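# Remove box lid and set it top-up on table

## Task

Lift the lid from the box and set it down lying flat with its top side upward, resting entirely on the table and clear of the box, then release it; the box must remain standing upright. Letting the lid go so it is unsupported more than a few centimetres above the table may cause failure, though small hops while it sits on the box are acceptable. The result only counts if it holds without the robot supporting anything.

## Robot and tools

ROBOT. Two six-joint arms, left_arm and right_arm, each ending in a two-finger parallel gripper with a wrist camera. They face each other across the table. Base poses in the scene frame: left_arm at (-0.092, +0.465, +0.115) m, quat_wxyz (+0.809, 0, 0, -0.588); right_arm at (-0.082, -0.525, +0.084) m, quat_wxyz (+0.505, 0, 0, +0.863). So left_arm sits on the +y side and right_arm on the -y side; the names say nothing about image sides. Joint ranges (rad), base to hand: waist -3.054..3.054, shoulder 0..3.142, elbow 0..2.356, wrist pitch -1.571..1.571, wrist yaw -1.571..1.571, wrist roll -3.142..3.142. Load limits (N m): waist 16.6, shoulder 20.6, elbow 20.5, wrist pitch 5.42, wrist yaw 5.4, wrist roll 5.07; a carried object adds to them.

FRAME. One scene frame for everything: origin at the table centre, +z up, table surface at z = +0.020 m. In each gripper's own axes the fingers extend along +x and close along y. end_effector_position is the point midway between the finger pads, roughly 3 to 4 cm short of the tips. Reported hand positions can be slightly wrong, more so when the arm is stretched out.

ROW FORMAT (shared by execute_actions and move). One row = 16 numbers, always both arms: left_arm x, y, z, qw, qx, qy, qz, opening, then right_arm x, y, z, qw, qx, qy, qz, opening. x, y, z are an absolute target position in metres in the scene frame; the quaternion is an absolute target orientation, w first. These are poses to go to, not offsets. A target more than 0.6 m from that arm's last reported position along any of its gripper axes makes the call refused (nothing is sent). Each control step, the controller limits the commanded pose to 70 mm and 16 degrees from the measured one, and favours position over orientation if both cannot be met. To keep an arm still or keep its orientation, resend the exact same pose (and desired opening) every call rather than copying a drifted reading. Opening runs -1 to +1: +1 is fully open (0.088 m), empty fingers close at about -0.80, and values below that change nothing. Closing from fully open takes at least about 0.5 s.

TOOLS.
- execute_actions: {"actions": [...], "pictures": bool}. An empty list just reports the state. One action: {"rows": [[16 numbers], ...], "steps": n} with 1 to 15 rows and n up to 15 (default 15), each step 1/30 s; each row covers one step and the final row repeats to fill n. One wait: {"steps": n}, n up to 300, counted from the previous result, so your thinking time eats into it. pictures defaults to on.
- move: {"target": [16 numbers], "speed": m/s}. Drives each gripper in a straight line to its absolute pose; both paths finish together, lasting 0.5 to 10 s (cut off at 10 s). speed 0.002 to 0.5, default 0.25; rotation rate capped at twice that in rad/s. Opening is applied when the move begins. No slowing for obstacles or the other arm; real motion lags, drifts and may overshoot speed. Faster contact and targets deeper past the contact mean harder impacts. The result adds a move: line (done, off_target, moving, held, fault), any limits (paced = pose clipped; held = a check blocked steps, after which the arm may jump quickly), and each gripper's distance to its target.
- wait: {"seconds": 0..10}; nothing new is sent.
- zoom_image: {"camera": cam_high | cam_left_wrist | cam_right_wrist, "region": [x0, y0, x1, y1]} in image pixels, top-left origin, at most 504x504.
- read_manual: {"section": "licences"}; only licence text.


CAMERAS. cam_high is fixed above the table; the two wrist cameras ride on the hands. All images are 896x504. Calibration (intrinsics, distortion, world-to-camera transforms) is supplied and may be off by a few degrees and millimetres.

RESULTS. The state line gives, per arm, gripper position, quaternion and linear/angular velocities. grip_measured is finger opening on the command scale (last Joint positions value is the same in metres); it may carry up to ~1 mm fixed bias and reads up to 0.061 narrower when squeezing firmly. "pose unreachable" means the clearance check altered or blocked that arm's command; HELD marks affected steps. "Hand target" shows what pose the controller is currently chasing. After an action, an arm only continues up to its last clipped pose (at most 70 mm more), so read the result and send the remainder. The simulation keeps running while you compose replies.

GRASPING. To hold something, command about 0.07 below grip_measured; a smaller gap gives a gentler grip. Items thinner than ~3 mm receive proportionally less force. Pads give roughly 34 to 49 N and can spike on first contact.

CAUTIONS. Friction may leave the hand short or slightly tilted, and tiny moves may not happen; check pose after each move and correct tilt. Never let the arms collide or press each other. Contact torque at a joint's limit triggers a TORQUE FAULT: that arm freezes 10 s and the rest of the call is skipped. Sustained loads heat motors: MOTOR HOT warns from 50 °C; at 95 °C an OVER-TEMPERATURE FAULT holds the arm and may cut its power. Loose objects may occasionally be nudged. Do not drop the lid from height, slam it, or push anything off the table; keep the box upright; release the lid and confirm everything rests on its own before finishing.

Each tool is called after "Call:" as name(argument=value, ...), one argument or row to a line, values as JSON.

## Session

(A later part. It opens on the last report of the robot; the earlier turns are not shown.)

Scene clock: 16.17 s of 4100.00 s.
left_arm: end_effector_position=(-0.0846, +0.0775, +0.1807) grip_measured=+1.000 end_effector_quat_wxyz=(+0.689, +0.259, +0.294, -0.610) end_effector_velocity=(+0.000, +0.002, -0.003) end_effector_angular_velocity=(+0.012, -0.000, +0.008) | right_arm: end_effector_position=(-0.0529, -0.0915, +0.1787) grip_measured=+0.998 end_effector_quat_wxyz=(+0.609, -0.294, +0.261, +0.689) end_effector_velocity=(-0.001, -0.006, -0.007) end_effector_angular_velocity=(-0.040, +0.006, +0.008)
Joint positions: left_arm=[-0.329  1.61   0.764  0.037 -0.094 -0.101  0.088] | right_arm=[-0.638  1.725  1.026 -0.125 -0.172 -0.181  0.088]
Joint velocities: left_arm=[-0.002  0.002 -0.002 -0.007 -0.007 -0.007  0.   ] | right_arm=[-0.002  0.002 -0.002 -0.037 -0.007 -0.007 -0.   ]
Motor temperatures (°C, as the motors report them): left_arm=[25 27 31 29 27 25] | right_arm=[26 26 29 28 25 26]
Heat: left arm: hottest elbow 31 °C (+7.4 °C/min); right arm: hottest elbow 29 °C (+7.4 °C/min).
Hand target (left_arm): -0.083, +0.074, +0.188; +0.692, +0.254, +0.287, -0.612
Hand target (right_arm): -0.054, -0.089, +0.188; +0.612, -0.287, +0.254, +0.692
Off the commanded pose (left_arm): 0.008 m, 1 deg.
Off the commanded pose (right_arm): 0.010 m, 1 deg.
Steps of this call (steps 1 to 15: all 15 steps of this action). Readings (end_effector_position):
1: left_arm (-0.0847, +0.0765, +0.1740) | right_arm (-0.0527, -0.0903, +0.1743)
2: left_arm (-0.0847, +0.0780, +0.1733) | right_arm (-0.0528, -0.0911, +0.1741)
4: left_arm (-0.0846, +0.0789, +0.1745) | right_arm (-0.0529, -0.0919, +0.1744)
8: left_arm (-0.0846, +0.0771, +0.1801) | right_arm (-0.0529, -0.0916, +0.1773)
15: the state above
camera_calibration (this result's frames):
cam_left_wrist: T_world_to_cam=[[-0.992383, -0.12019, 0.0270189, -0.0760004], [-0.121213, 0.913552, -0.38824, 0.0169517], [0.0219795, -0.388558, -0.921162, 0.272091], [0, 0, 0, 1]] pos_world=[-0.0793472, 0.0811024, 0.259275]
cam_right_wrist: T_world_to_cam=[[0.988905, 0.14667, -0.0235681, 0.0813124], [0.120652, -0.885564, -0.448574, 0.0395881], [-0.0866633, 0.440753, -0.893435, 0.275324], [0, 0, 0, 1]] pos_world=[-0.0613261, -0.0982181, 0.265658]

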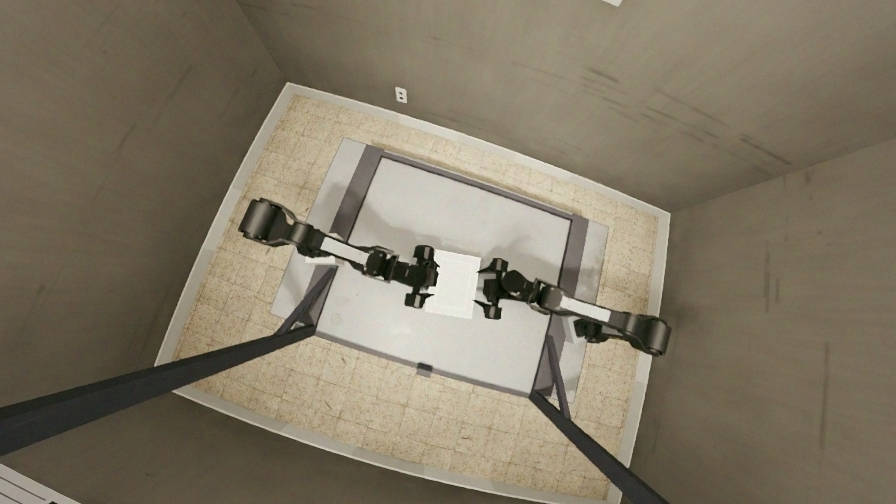

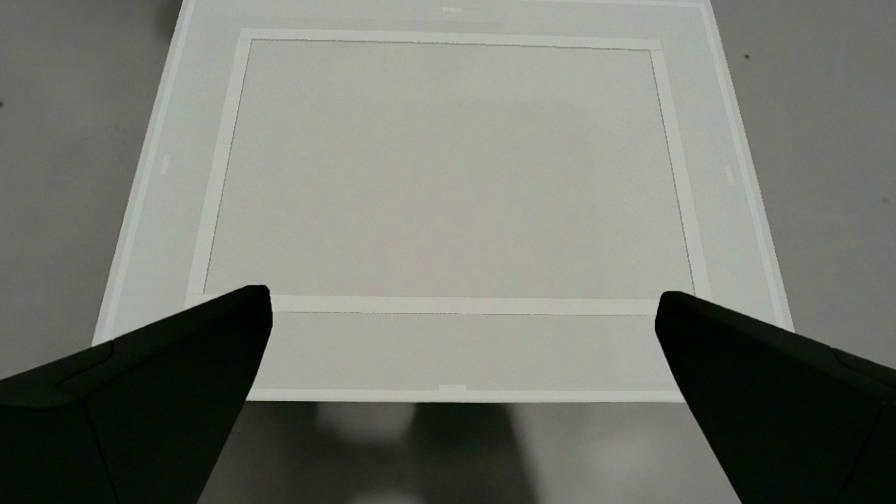

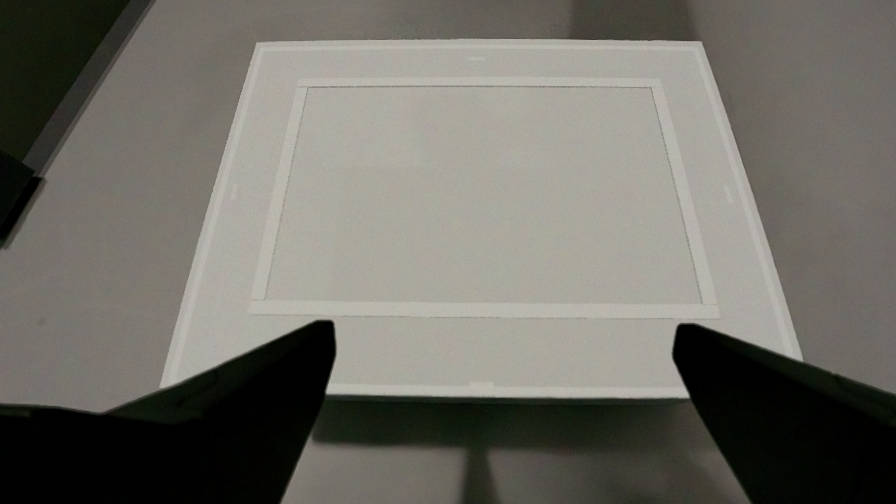

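Call:
move(
  target=[-0.088,0.115,0.17,0.692,0.254,0.287,-0.612,1,-0.049,-0.13,0.17,0.612,-0.287,0.254,0.692,1],
  speed=0.1,
)

Call:
move(
  target=[-0.088,0.112,0.12,0.692,0.254,0.287,-0.612,1,-0.049,-0.128,0.12,0.612,-0.287,0.254,0.692,1],
  speed=0.1,
)

Call:
move(
  target=[-0.084,0.078,0.122,0.692,0.254,0.287,-0.612,1,-0.053,-0.093,0.122,0.612,-0.287,0.254,0.692,1],
  speed=0.025,
)

Call:
move(
  target=[-0.084,0.08,0.145,0.692,0.254,0.287,-0.612,1,-0.053,-0.095,0.145,0.612,-0.287,0.254,0.692,1],
  speed=0.015,
)

Scene clock: 18.40 s of 4100.00 s.
left_arm: end_effector_position=(-0.0868, +0.1111, +0.1722) grip_measured=+1.000 end_effector_quat_wxyz=(+0.692, +0.254, +0.285, -0.613) end_effector_velocity=(+0.001, +0.006, -0.003) end_effector_angular_velocity=(+0.010, -0.000, +0.024) | right_arm: end_effector_position=(-0.0494, -0.1287, +0.1673) grip_measured=+0.998 end_effector_quat_wxyz=(+0.612, -0.290, +0.259, +0.689) end_effector_velocity=(+0.003, -0.005, -0.003) end_effector_angular_velocity=(-0.004, +0.000, -0.018)
Joint positions: left_arm=[-0.343  1.502  0.6    0.114 -0.107 -0.105  0.088] | right_arm=[-0.665  1.613  0.844 -0.048 -0.19  -0.195  0.088]
Joint velocities: left_arm=[-0.007 -0.012 -0.017 -0.007 -0.022 -0.022  0.   ] | right_arm=[-0.007 -0.012 -0.022  0.007  0.007  0.007 -0.   ]
Motor temperatures (°C, as the motors report them): left_arm=[25 27 31 29 27 25] | right_arm=[26 27 29 28 25 26]
Heat: left arm: hottest elbow 31 °C (+6.5 °C/min); right arm: hottest elbow 29 °C (+6.5 °C/min).
Hand target (left_arm): -0.088, +0.115, +0.170; +0.692, +0.254, +0.287, -0.612
Hand target (right_arm): -0.049, -0.130, +0.170; +0.612, -0.287, +0.254, +0.692
Off the commanded pose (left_arm): 0.005 m, 0 deg.
Off the commanded pose (right_arm): 0.003 m, 1 deg.
move: done
camera_calibration (this result's frames):
cam_left_wrist: T_world_to_cam=[[-0.992645, -0.118772, 0.0234149, -0.0735393], [-0.117941, 0.905213, -0.408264, -0.0127235], [0.0272948, -0.408023, -0.912564, 0.278497], [0, 0, 0, 1]] pos_world=[-0.0821006, 0.116416, 0.250674]
cam_right_wrist: T_world_to_cam=[[0.989506, 0.1424, -0.0245115, 0.0826501], [0.115572, -0.881792, -0.45726, 0.00283641], [-0.0867279, 0.449628, -0.888995, 0.282233], [0, 0, 0, 1]] pos_world=[-0.057633, -0.136168, 0.254227]

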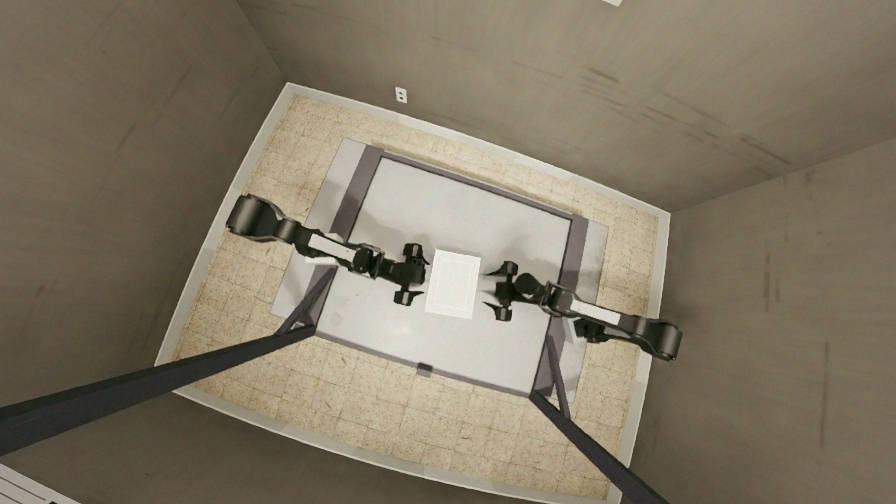

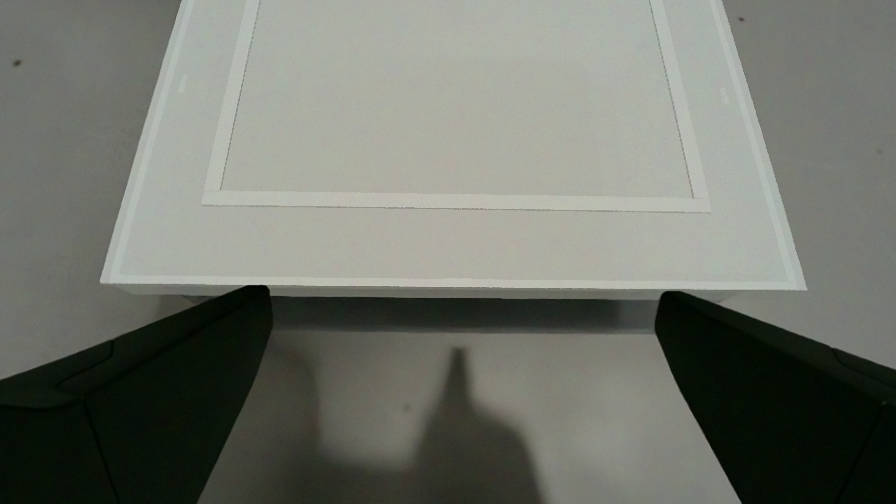

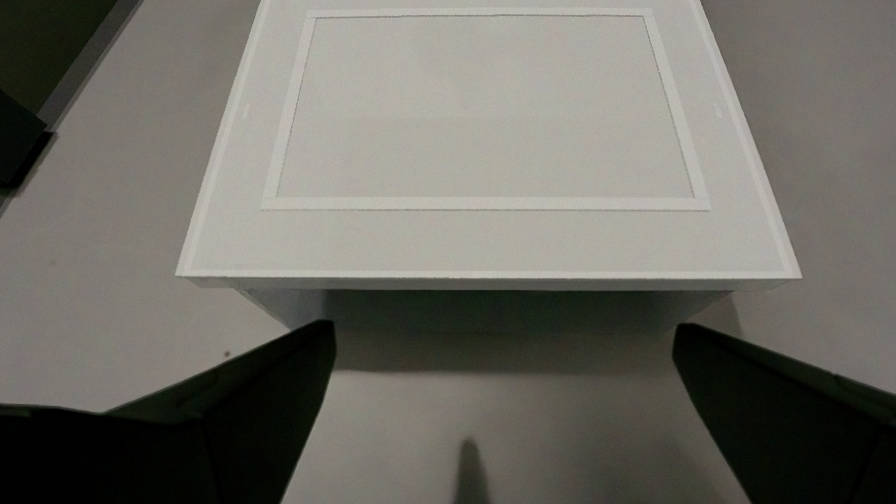

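Scene clock: 19.37 s of 4100.00 s.
left_arm: end_effector_position=(-0.0872, +0.1079, +0.1271) grip_measured=+1.000 end_effector_quat_wxyz=(+0.694, +0.248, +0.281, -0.615) end_effector_velocity=(+0.000, +0.003, -0.006) end_effector_angular_velocity=(+0.005, +0.010, +0.018) | right_arm: end_effector_position=(-0.0491, -0.1267, +0.1247) grip_measured=+0.998 end_effector_quat_wxyz=(+0.615, -0.285, +0.251, +0.691) end_effector_velocity=(-0.002, +0.001, -0.001) end_effector_angular_velocity=(+0.011, -0.001, +0.028)
Joint positions: left_arm=[-0.344  1.684  0.519  0.39  -0.108 -0.106  0.088] | right_arm=[-0.665  1.728  0.75   0.18  -0.191 -0.195  0.088]
Joint velocities: left_arm=[-0.002  0.017 -0.012  0.022 -0.007 -0.022  0.   ] | right_arm=[-0.002  0.007 -0.007  0.022 -0.022 -0.022 -0.   ]
Motor temperatures (°C, as the motors report them): left_arm=[25 27 31 29 27 25] | right_arm=[26 27 29 29 25 26]
Heat: left arm: hottest elbow 31 °C (+6.2 °C/min); right arm: hottest elbow 29 °C (+6.2 °C/min).
Hand target (left_arm): -0.088, +0.113, +0.121; +0.692, +0.254, +0.287, -0.612
Hand target (right_arm): -0.049, -0.129, +0.120; +0.612, -0.287, +0.254, +0.692
Off the commanded pose (left_arm): 0.008 m, 1 deg.
Off the commanded pose (right_arm): 0.005 m, 1 deg.
move: done
camera_calibration (this result's frames):
cam_left_wrist: T_world_to_cam=[[-0.992617, -0.118618, 0.0253172, -0.0734494], [-0.118195, 0.899141, -0.421397, -0.0259645], [0.0272214, -0.421278, -0.906523, 0.236744], [0, 0, 0, 1]] pos_world=[-0.0824206, 0.114368, 0.205532]
cam_right_wrist: T_world_to_cam=[[0.989526, 0.143074, -0.0191852, 0.0805044], [0.117041, -0.87297, -0.473525, -0.0117279], [-0.0844972, 0.46632, -0.880572, 0.244675], [0, 0, 0, 1]] pos_world=[-0.0576142, -0.135853, 0.211445]

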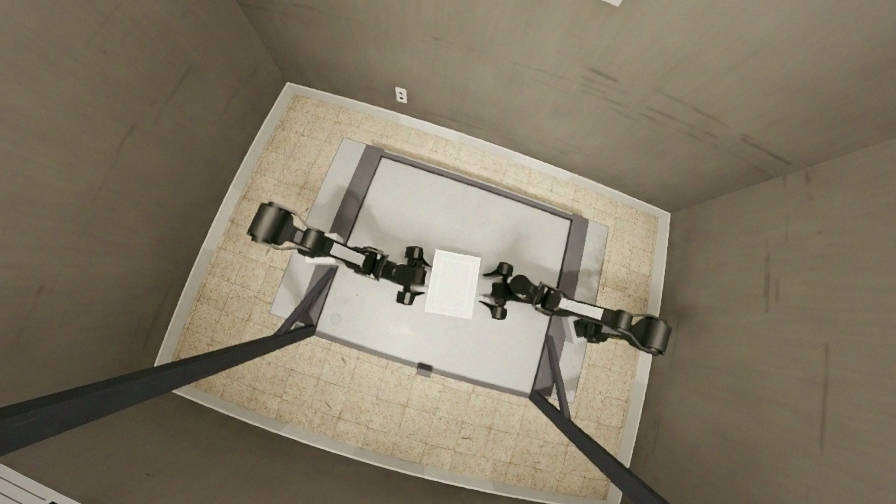

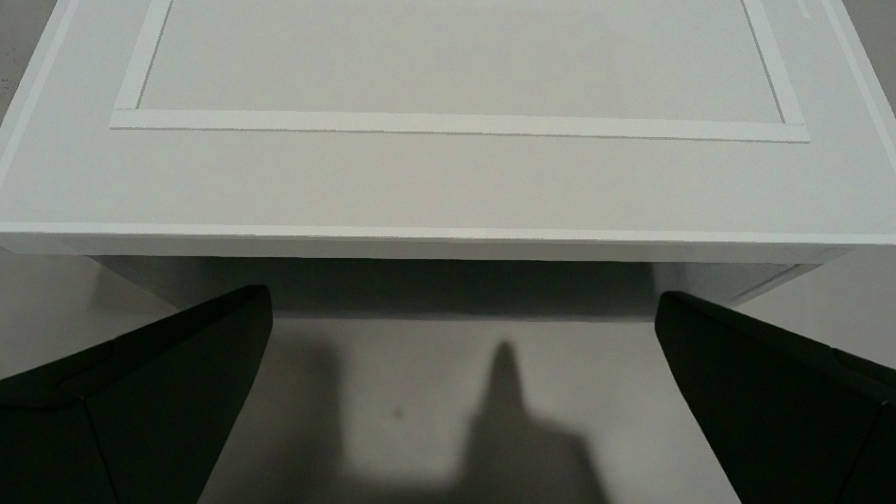

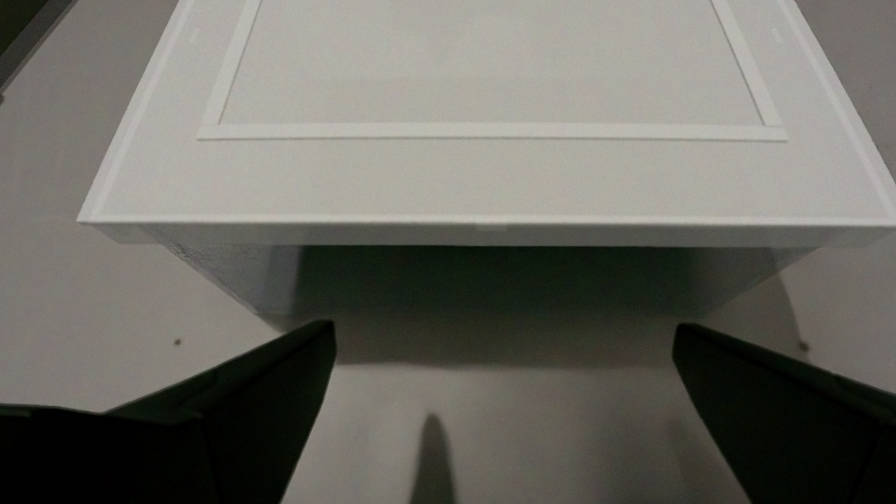

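Scene clock: 20.97 s of 4100.00 s.
left_arm: end_effector_position=(-0.0856, +0.0879, +0.1172) grip_measured=+1.000 end_effector_quat_wxyz=(+0.689, +0.260, +0.294, -0.609) end_effector_velocity=(+0.002, +0.002, -0.001) end_effector_angular_velocity=(+0.006, -0.011, +0.018) | right_arm: end_effector_position=(-0.0513, -0.1028, +0.1187) grip_measured=+0.998 end_effector_quat_wxyz=(+0.609, -0.292, +0.261, +0.690) end_effector_velocity=(+0.002, -0.003, -0.003) end_effector_angular_velocity=(-0.020, +0.003, +0.003)
Joint positions: left_arm=[-0.335  1.783  0.62   0.35  -0.101 -0.105  0.088] | right_arm=[-0.648  1.824  0.862  0.139 -0.182 -0.186  0.088]
Joint velocities: left_arm=[-0.002 -0.002 -0.002 -0.007 -0.022 -0.007  0.   ] | right_arm=[-0.007  0.002  0.002 -0.022 -0.007 -0.007 -0.   ]
Motor temperatures (°C, as the motors report them): left_arm=[25 27 31 29 27 25] | right_arm=[26 27 29 29 25 26]
Heat: left arm: hottest elbow 31 °C (+5.7 °C/min); right arm: hottest elbow 29 °C (+5.7 °C/min).
Hand target (left_arm): -0.084, +0.078, +0.122; +0.692, +0.254, +0.287, -0.612
Hand target (right_arm): -0.053, -0.093, +0.122; +0.612, -0.287, +0.254, +0.692
Off the commanded pose (left_arm): 0.011 m, 1 deg.
Off the commanded pose (right_arm): 0.011 m, 1 deg.
move: off_target (left_arm, right_arm)
camera_calibration (this result's frames):
cam_left_wrist: T_world_to_cam=[[-0.992148, -0.122701, 0.0242315, -0.0734525], [-0.122509, 0.914391, -0.38585, -0.0177948], [0.0251871, -0.385788, -0.922243, 0.217863], [0, 0, 0, 1]] pos_world=[-0.0805431, 0.0913079, 0.195837]
cam_right_wrist: T_world_to_cam=[[0.988783, 0.146892, -0.0270226, 0.0804382], [0.119117, -0.884719, -0.450648, 0.0026744], [-0.0901042, 0.442375, -0.892292, 0.226658], [0, 0, 0, 1]] pos_world=[-0.0594317, -0.109717, 0.205624]

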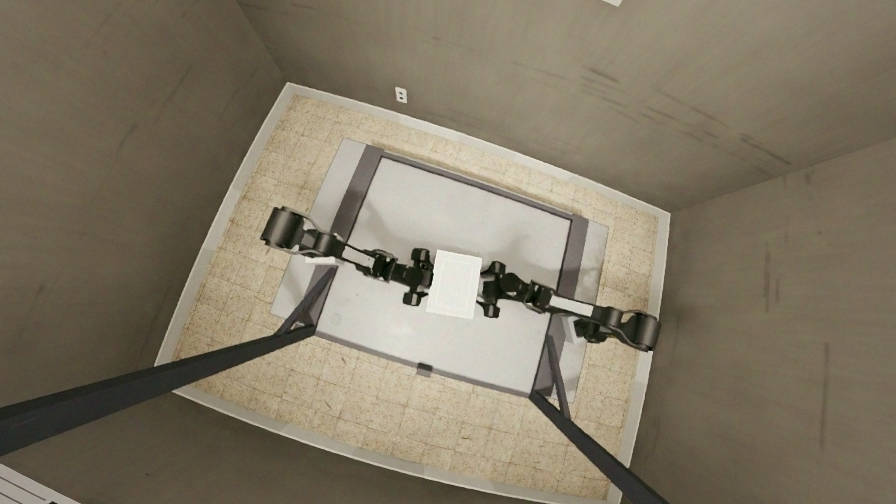

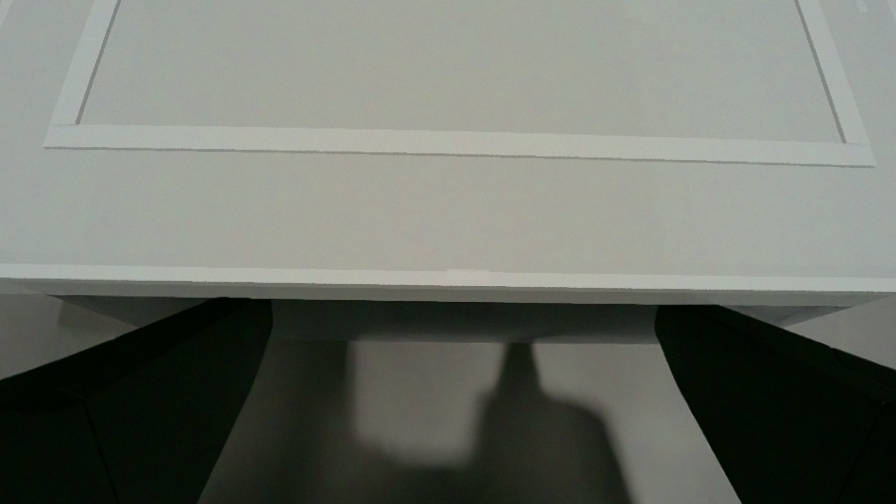

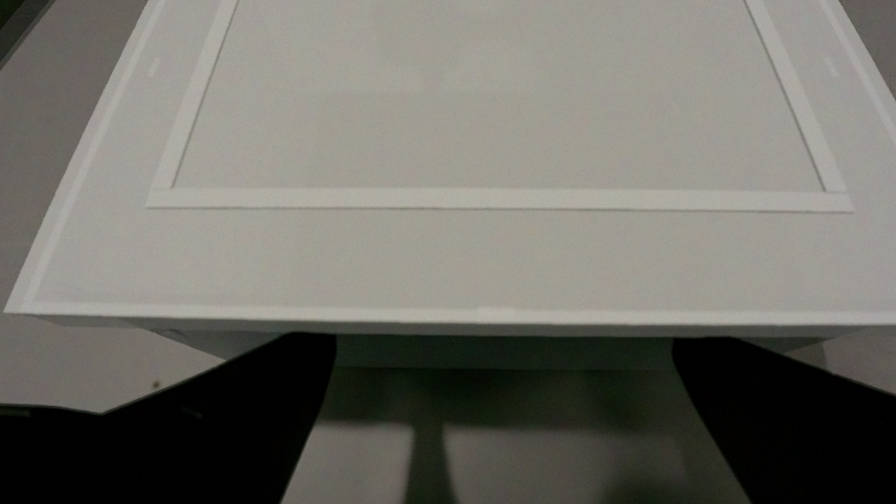

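Scene clock: 23.10 s of 4100.00 s.
left_arm: end_effector_position=(-0.0857, +0.0917, +0.1290) grip_measured=+1.000 end_effector_quat_wxyz=(+0.684, +0.271, +0.303, -0.605) end_effector_velocity=(-0.004, +0.000, +0.007) end_effector_angular_velocity=(-0.008, +0.021, -0.012) | right_arm: end_effector_position=(-0.0524, -0.1045, +0.1261) grip_measured=+0.998 end_effector_quat_wxyz=(+0.604, -0.301, +0.274, +0.686) end_effector_velocity=(-0.003, -0.004, +0.001) end_effector_angular_velocity=(-0.011, +0.023, +0.007)
Joint positions: left_arm=[-0.334  1.724  0.644  0.237 -0.098 -0.102  0.088] | right_arm=[-0.645  1.803  0.897  0.049 -0.179 -0.185  0.088]
Joint velocities: left_arm=[-0.002 -0.027  0.002 -0.022  0.022 -0.007  0.   ] | right_arm=[-0.002 -0.012 -0.002 -0.022 -0.022  0.007 -0.   ]
Motor temperatures (°C, as the motors report them): left_arm=[25 28 31 29 26 25] | right_arm=[26 27 29 29 25 26]
Heat: left arm: hottest elbow 31 °C (+5.2 °C/min); right arm: hottest elbow 29 °C (+5.2 °C/min).
Hand target (left_arm): -0.084, +0.080, +0.145; +0.692, +0.254, +0.287, -0.612
Hand target (right_arm): -0.053, -0.095, +0.145; +0.612, -0.287, +0.254, +0.692
Off the commanded pose (left_arm): 0.020 m, 3 deg.
Off the commanded pose (right_arm): 0.021 m, 3 deg.
move: off_target (left_arm, right_arm)
camera_calibration (this result's frames):
cam_left_wrist: T_world_to_cam=[[-0.992587, -0.119856, 0.0201317, -0.0731252], [-0.119082, 0.926002, -0.358246, -0.0210995], [0.0242961, -0.357987, -0.93341, 0.228987], [0, 0, 0, 1]] pos_world=[-0.0806592, 0.0927479, 0.207652]
cam_right_wrist: T_world_to_cam=[[0.988662, 0.146022, -0.0349909, 0.0828475], [0.117935, -0.899373, -0.420975, -0.00066522], [-0.0929412, 0.412075, -0.906397, 0.232371], [0, 0, 0, 1]] pos_world=[-0.0602329, -0.10845, 0.213239]

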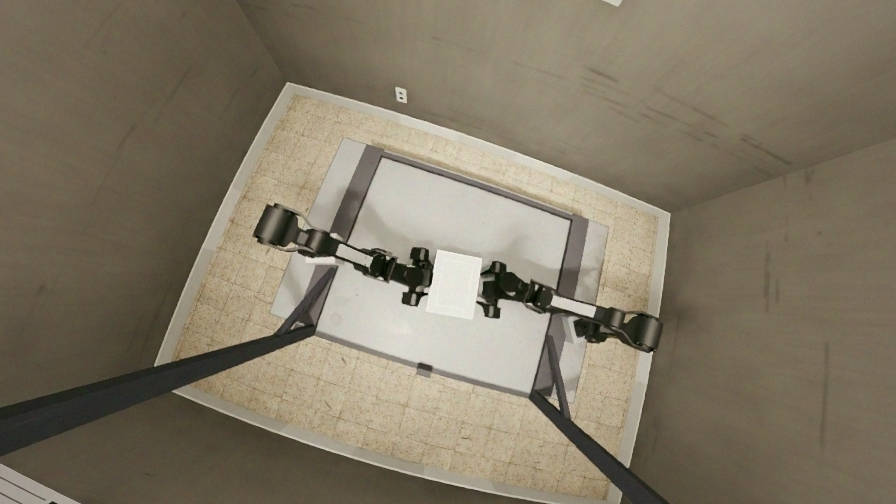

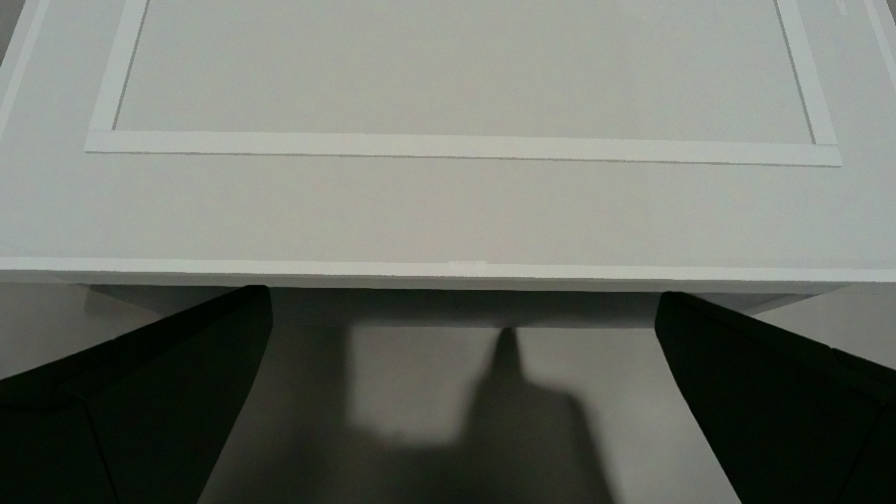

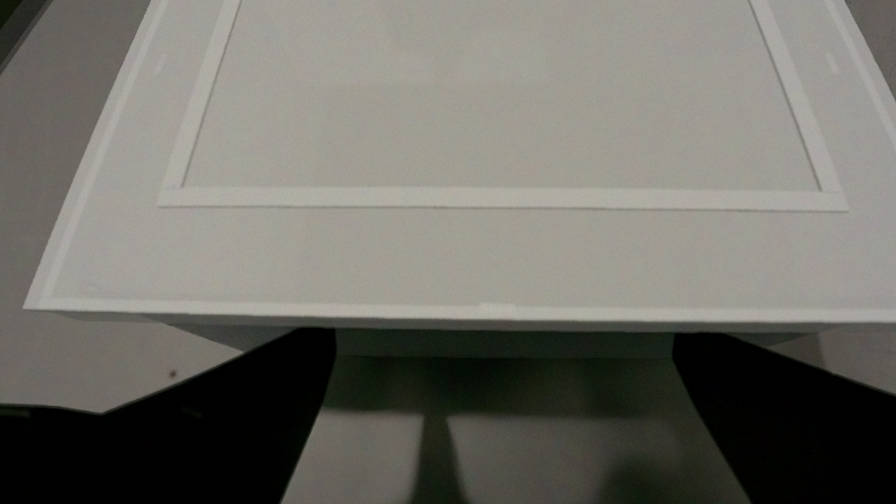

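Call:
execute_actions(
  actions=[
    {"rows":[[-0.083,0.068,0.148,0.692,0.254,0.287,-0.612,1,-0.054,-0.088,0.15,0.612,-0.287,0.254,0.692,1]],"steps":10},
  ],
  pictures=false,
)

Call:
execute_actions(
  actions=[
    {"rows":[[-0.083,0.068,0.157,0.692,0.254,0.287,-0.612,1,-0.054,-0.088,0.16,0.612,-0.287,0.254,0.692,1]],"steps":15},
  ],
)

Scene clock: 24.40 s of 4100.00 s.
left_arm: end_effector_position=(-0.0855, +0.0887, +0.1310) grip_measured=+1.000 end_effector_quat_wxyz=(+0.682, +0.276, +0.307, -0.604) end_effector_velocity=(+0.000, +0.001, -0.001) end_effector_angular_velocity=(+0.031, -0.001, +0.008) | right_arm: end_effector_position=(-0.0523, -0.1041, +0.1277) grip_measured=+0.998 end_effector_quat_wxyz=(+0.602, -0.306, +0.280, +0.683) end_effector_velocity=(-0.002, -0.001, +0.001) end_effector_angular_velocity=(-0.011, +0.002, +0.013)
Joint positions: left_arm=[-0.332  1.727  0.672  0.199 -0.095 -0.101  0.088] | right_arm=[-0.644  1.803  0.918  0.011 -0.174 -0.184  0.088]
Joint velocities: left_arm=[-0.002  0.002  0.022 -0.051 -0.007 -0.007  0.   ] | right_arm=[ 0.002 -0.002  0.007 -0.022 -0.007 -0.007  0.   ]
Motor temperatures (°C, as the motors report them): left_arm=[25 28 32 29 26 25] | right_arm=[26 28 29 29 25 26]
Heat: left arm: hottest elbow 32 °C (+7.4 °C/min); right arm: hottest elbow 29 °C (+4.9 °C/min).
Hand target (left_arm): -0.083, +0.069, +0.149; +0.692, +0.254, +0.287, -0.612
Hand target (right_arm): -0.054, -0.089, +0.150; +0.612, -0.287, +0.254, +0.692
Off the commanded pose (left_arm): 0.027 m, 4 deg.
Off the commanded pose (right_arm): 0.028 m, 4 deg.
Steps of this call (steps 1 to 29: nothing new was sent; steps 30 to 39: all 10 steps of this action). Readings (end_effector_position):
30: left_arm (-0.0856, +0.0909, +0.1301) | right_arm (-0.0523, -0.1042, +0.1266)
31: left_arm (-0.0856, +0.0902, +0.1307) | right_arm (-0.0522, -0.1040, +0.1271)
33: left_arm (-0.0855, +0.0897, +0.1309) | right_arm (-0.0523, -0.1039, +0.1276)
37: left_arm (-0.0855, +0.0889, +0.1310) | right_arm (-0.0523, -0.1041, +0.1277)
39: the state above

Scene clock: 24.90 s of 4100.00 s.
left_arm: end_effector_position=(-0.0855, +0.0880, +0.1319) grip_measured=+1.000 end_effector_quat_wxyz=(+0.679, +0.282, +0.313, -0.601) end_effector_velocity=(-0.002, +0.004, -0.003) end_effector_angular_velocity=(+0.020, +0.008, +0.014) | right_arm: end_effector_position=(-0.0525, -0.1042, +0.1305) grip_measured=+0.998 end_effector_quat_wxyz=(+0.599, -0.311, +0.286, +0.680) end_effector_velocity=(+0.000, +0.002, +0.003) end_effector_angular_velocity=(+0.016, -0.019, +0.030)
Joint positions: left_arm=[-0.332  1.727  0.693  0.159 -0.093 -0.101  0.088] | right_arm=[-0.642  1.799  0.939 -0.03  -0.171 -0.184  0.088]
Joint velocities: left_arm=[-0.007 -0.002 -0.002 -0.022 -0.007 -0.022  0.   ] | right_arm=[-0.002 -0.002  0.002  0.007 -0.007 -0.037 -0.   ]
Motor temperatures (°C, as the motors report them): left_arm=[25 28 32 29 26 25] | right_arm=[26 28 29 29 25 26]
Heat: left arm: hottest elbow 32 °C (+7.2 °C/min); right arm: hottest elbow 29 °C (+4.8 °C/min).
Hand target (left_arm): -0.083, +0.069, +0.157; +0.692, +0.254, +0.287, -0.612
Hand target (right_arm): -0.054, -0.089, +0.160; +0.612, -0.287, +0.254, +0.692
Off the commanded pose (left_arm): 0.032 m, 5 deg.
Off the commanded pose (right_arm): 0.034 m, 5 deg.
Steps of this call (steps 1 to 15: all 15 steps of this action). Readings (end_effector_position):
1: left_arm (-0.0855, +0.0888, +0.1310) | right_arm (-0.0524, -0.1040, +0.1281)
2: left_arm (-0.0855, +0.0887, +0.1310) | right_arm (-0.0523, -0.1040, +0.1287)
4: left_arm (-0.0855, +0.0884, +0.1314) | right_arm (-0.0524, -0.1042, +0.1294)
8: left_arm (-0.0854, +0.0881, +0.1319) | right_arm (-0.0523, -0.1042, +0.1301)
15: the state above
camera_calibration (this result's frames):
cam_left_wrist: T_world_to_cam=[[-0.992752, -0.11879, 0.0182318, -0.0732991], [-0.118199, 0.937643, -0.326887, -0.0216934], [0.0217359, -0.326673, -0.944888, 0.22895], [0, 0, 0, 1]] pos_world=[-0.0803084, 0.0864253, 0.210577]
cam_right_wrist: T_world_to_cam=[[0.989074, 0.142053, -0.0394168, 0.0832669], [0.115699, -0.913685, -0.389606, -0.00423373], [-0.0913592, 0.380788, -0.920138, 0.234903], [0, 0, 0, 1]] pos_world=[-0.0604067, -0.105145, 0.217776]

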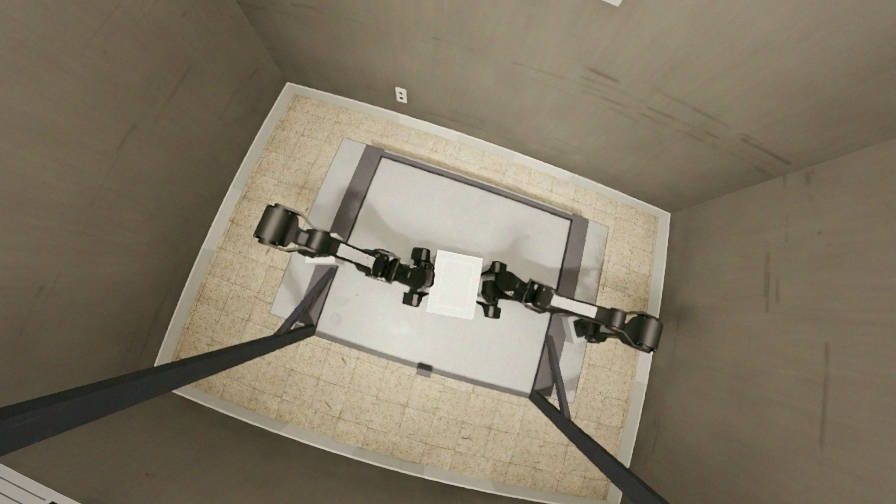

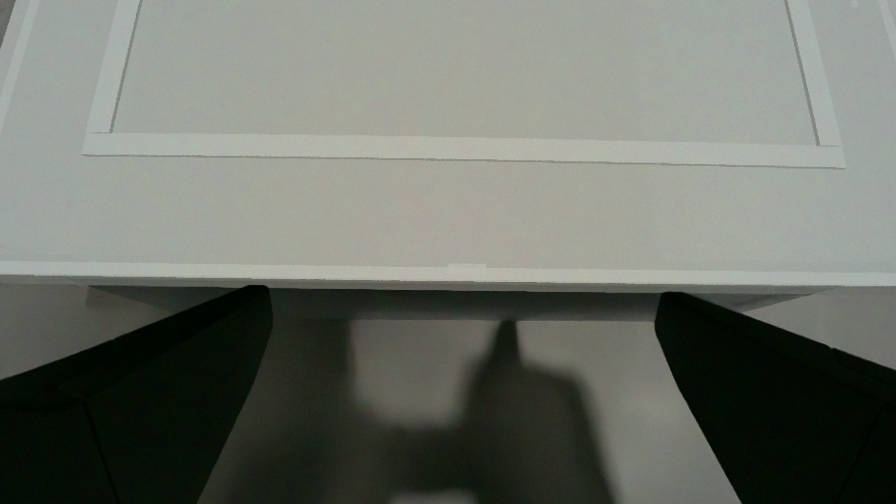

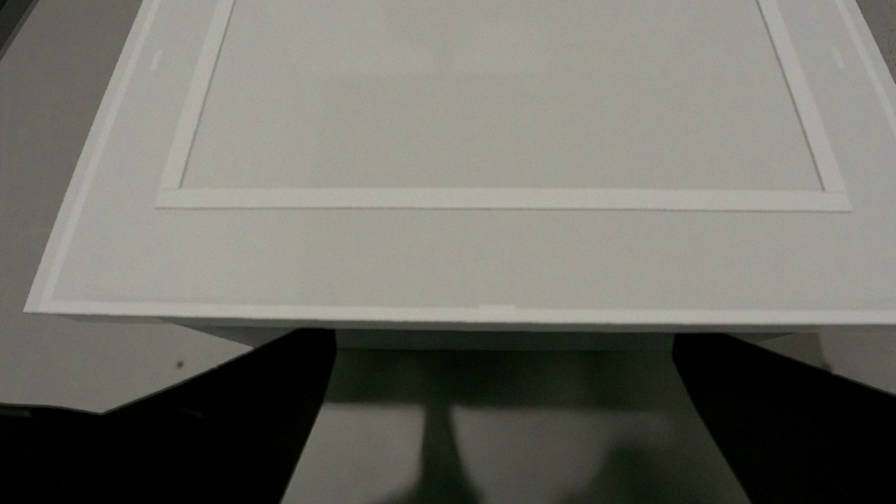

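Call:
execute_actions(
  actions=[
    {"rows":[[-0.083,0.066,0.165,0.692,0.254,0.287,-0.612,1,-0.054,-0.086,0.17,0.612,-0.287,0.254,0.692,1]],"steps":15},
  ],
)

Scene clock: 25.87 s of 4100.00 s.
left_arm: end_effector_position=(-0.0849, +0.0892, +0.1376) grip_measured=+1.000 end_effector_quat_wxyz=(+0.678, +0.286, +0.316, -0.599) end_effector_velocity=(+0.004, +0.004, -0.003) end_effector_angular_velocity=(+0.021, -0.013, +0.022) | right_arm: end_effector_position=(-0.0518, -0.1019, +0.1464) grip_measured=+0.998 end_effector_quat_wxyz=(+0.603, -0.307, +0.283, +0.680) end_effector_velocity=(-0.001, -0.005, -0.003) end_effector_angular_velocity=(-0.030, +0.005, +0.008)
Joint positions: left_arm=[-0.33   1.705  0.706  0.113 -0.093 -0.1    0.088] | right_arm=[-0.643  1.768  0.968 -0.078 -0.17  -0.179  0.088]
Joint velocities: left_arm=[ 0.002 -0.002 -0.002 -0.022 -0.022 -0.007  0.   ] | right_arm=[-0.002 -0.002  0.002 -0.037 -0.007 -0.007 -0.   ]
Motor temperatures (°C, as the motors report them): left_arm=[25 28 32 30 26 25] | right_arm=[26 28 30 29 25 26]
Heat: left arm: hottest elbow 32 °C (+7.0 °C/min); right arm: hottest elbow 30 °C (+7.0 °C/min).
Hand target (left_arm): -0.083, +0.068, +0.166; +0.692, +0.254, +0.287, -0.612
Hand target (right_arm): -0.054, -0.087, +0.170; +0.612, -0.287, +0.254, +0.692
Off the commanded pose (left_arm): 0.036 m, 5 deg.
Off the commanded pose (right_arm): 0.029 m, 4 deg.
Steps of this call (steps 1 to 14: nothing new was sent; steps 15 to 29: all 15 steps of this action). Readings (end_effector_position):
15: left_arm (-0.0855, +0.0876, +0.1329) | right_arm (-0.0524, -0.1042, +0.1314)
16: left_arm (-0.0855, +0.0877, +0.1337) | right_arm (-0.0524, -0.1042, +0.1323)
18: left_arm (-0.0850, +0.0881, +0.1352) | right_arm (-0.0520, -0.1033, +0.1365)
22: left_arm (-0.0850, +0.0886, +0.1379) | right_arm (-0.0519, -0.1028, +0.1444)
29: the state above
camera_calibration (this result's frames):
cam_left_wrist: T_world_to_cam=[[-0.992612, -0.1202, 0.0165225, -0.0722977], [-0.119218, 0.940944, -0.316878, -0.02264], [0.0225419, -0.316506, -0.948322, 0.234299], [0, 0, 0, 1]] pos_world=[-0.0797442, 0.0867698, 0.216211]
cam_right_wrist: T_world_to_cam=[[0.989742, 0.137699, -0.0380677, 0.0822529], [0.111203, -0.909824, -0.399818, 0.0056842], [-0.0896895, 0.391483, -0.915804, 0.249201], [0, 0, 0, 1]] pos_world=[-0.0596905, -0.103713, 0.233623]

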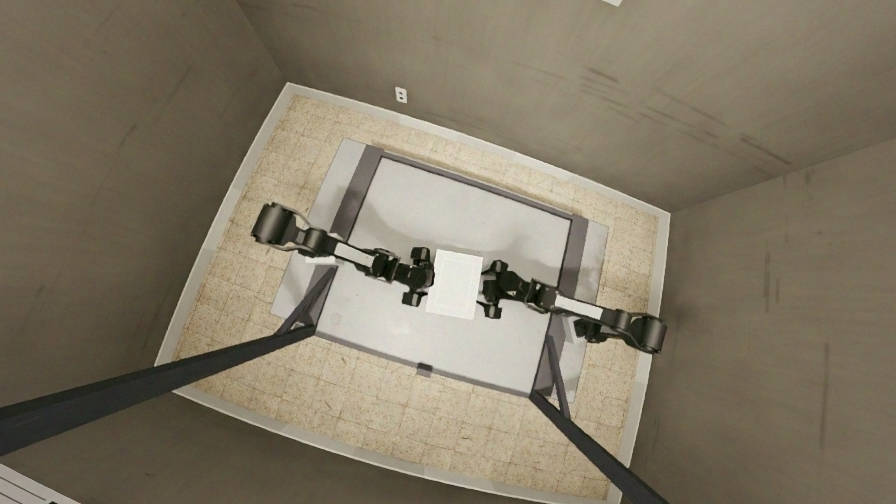

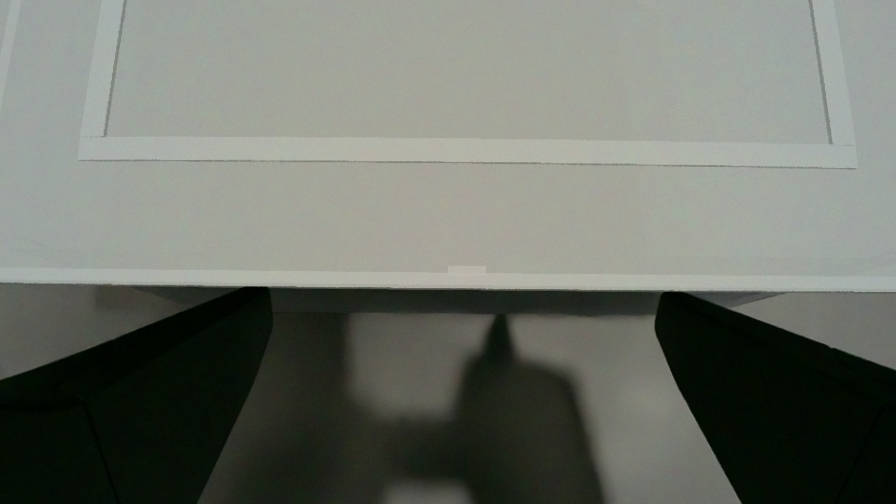

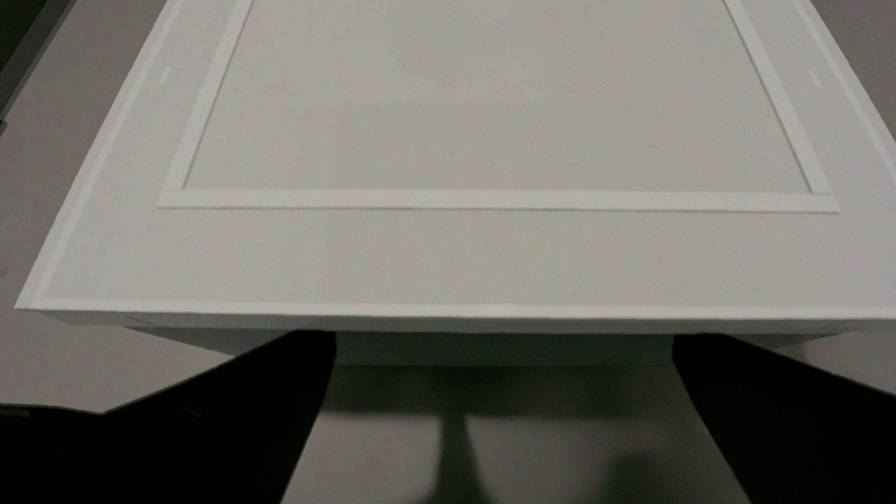

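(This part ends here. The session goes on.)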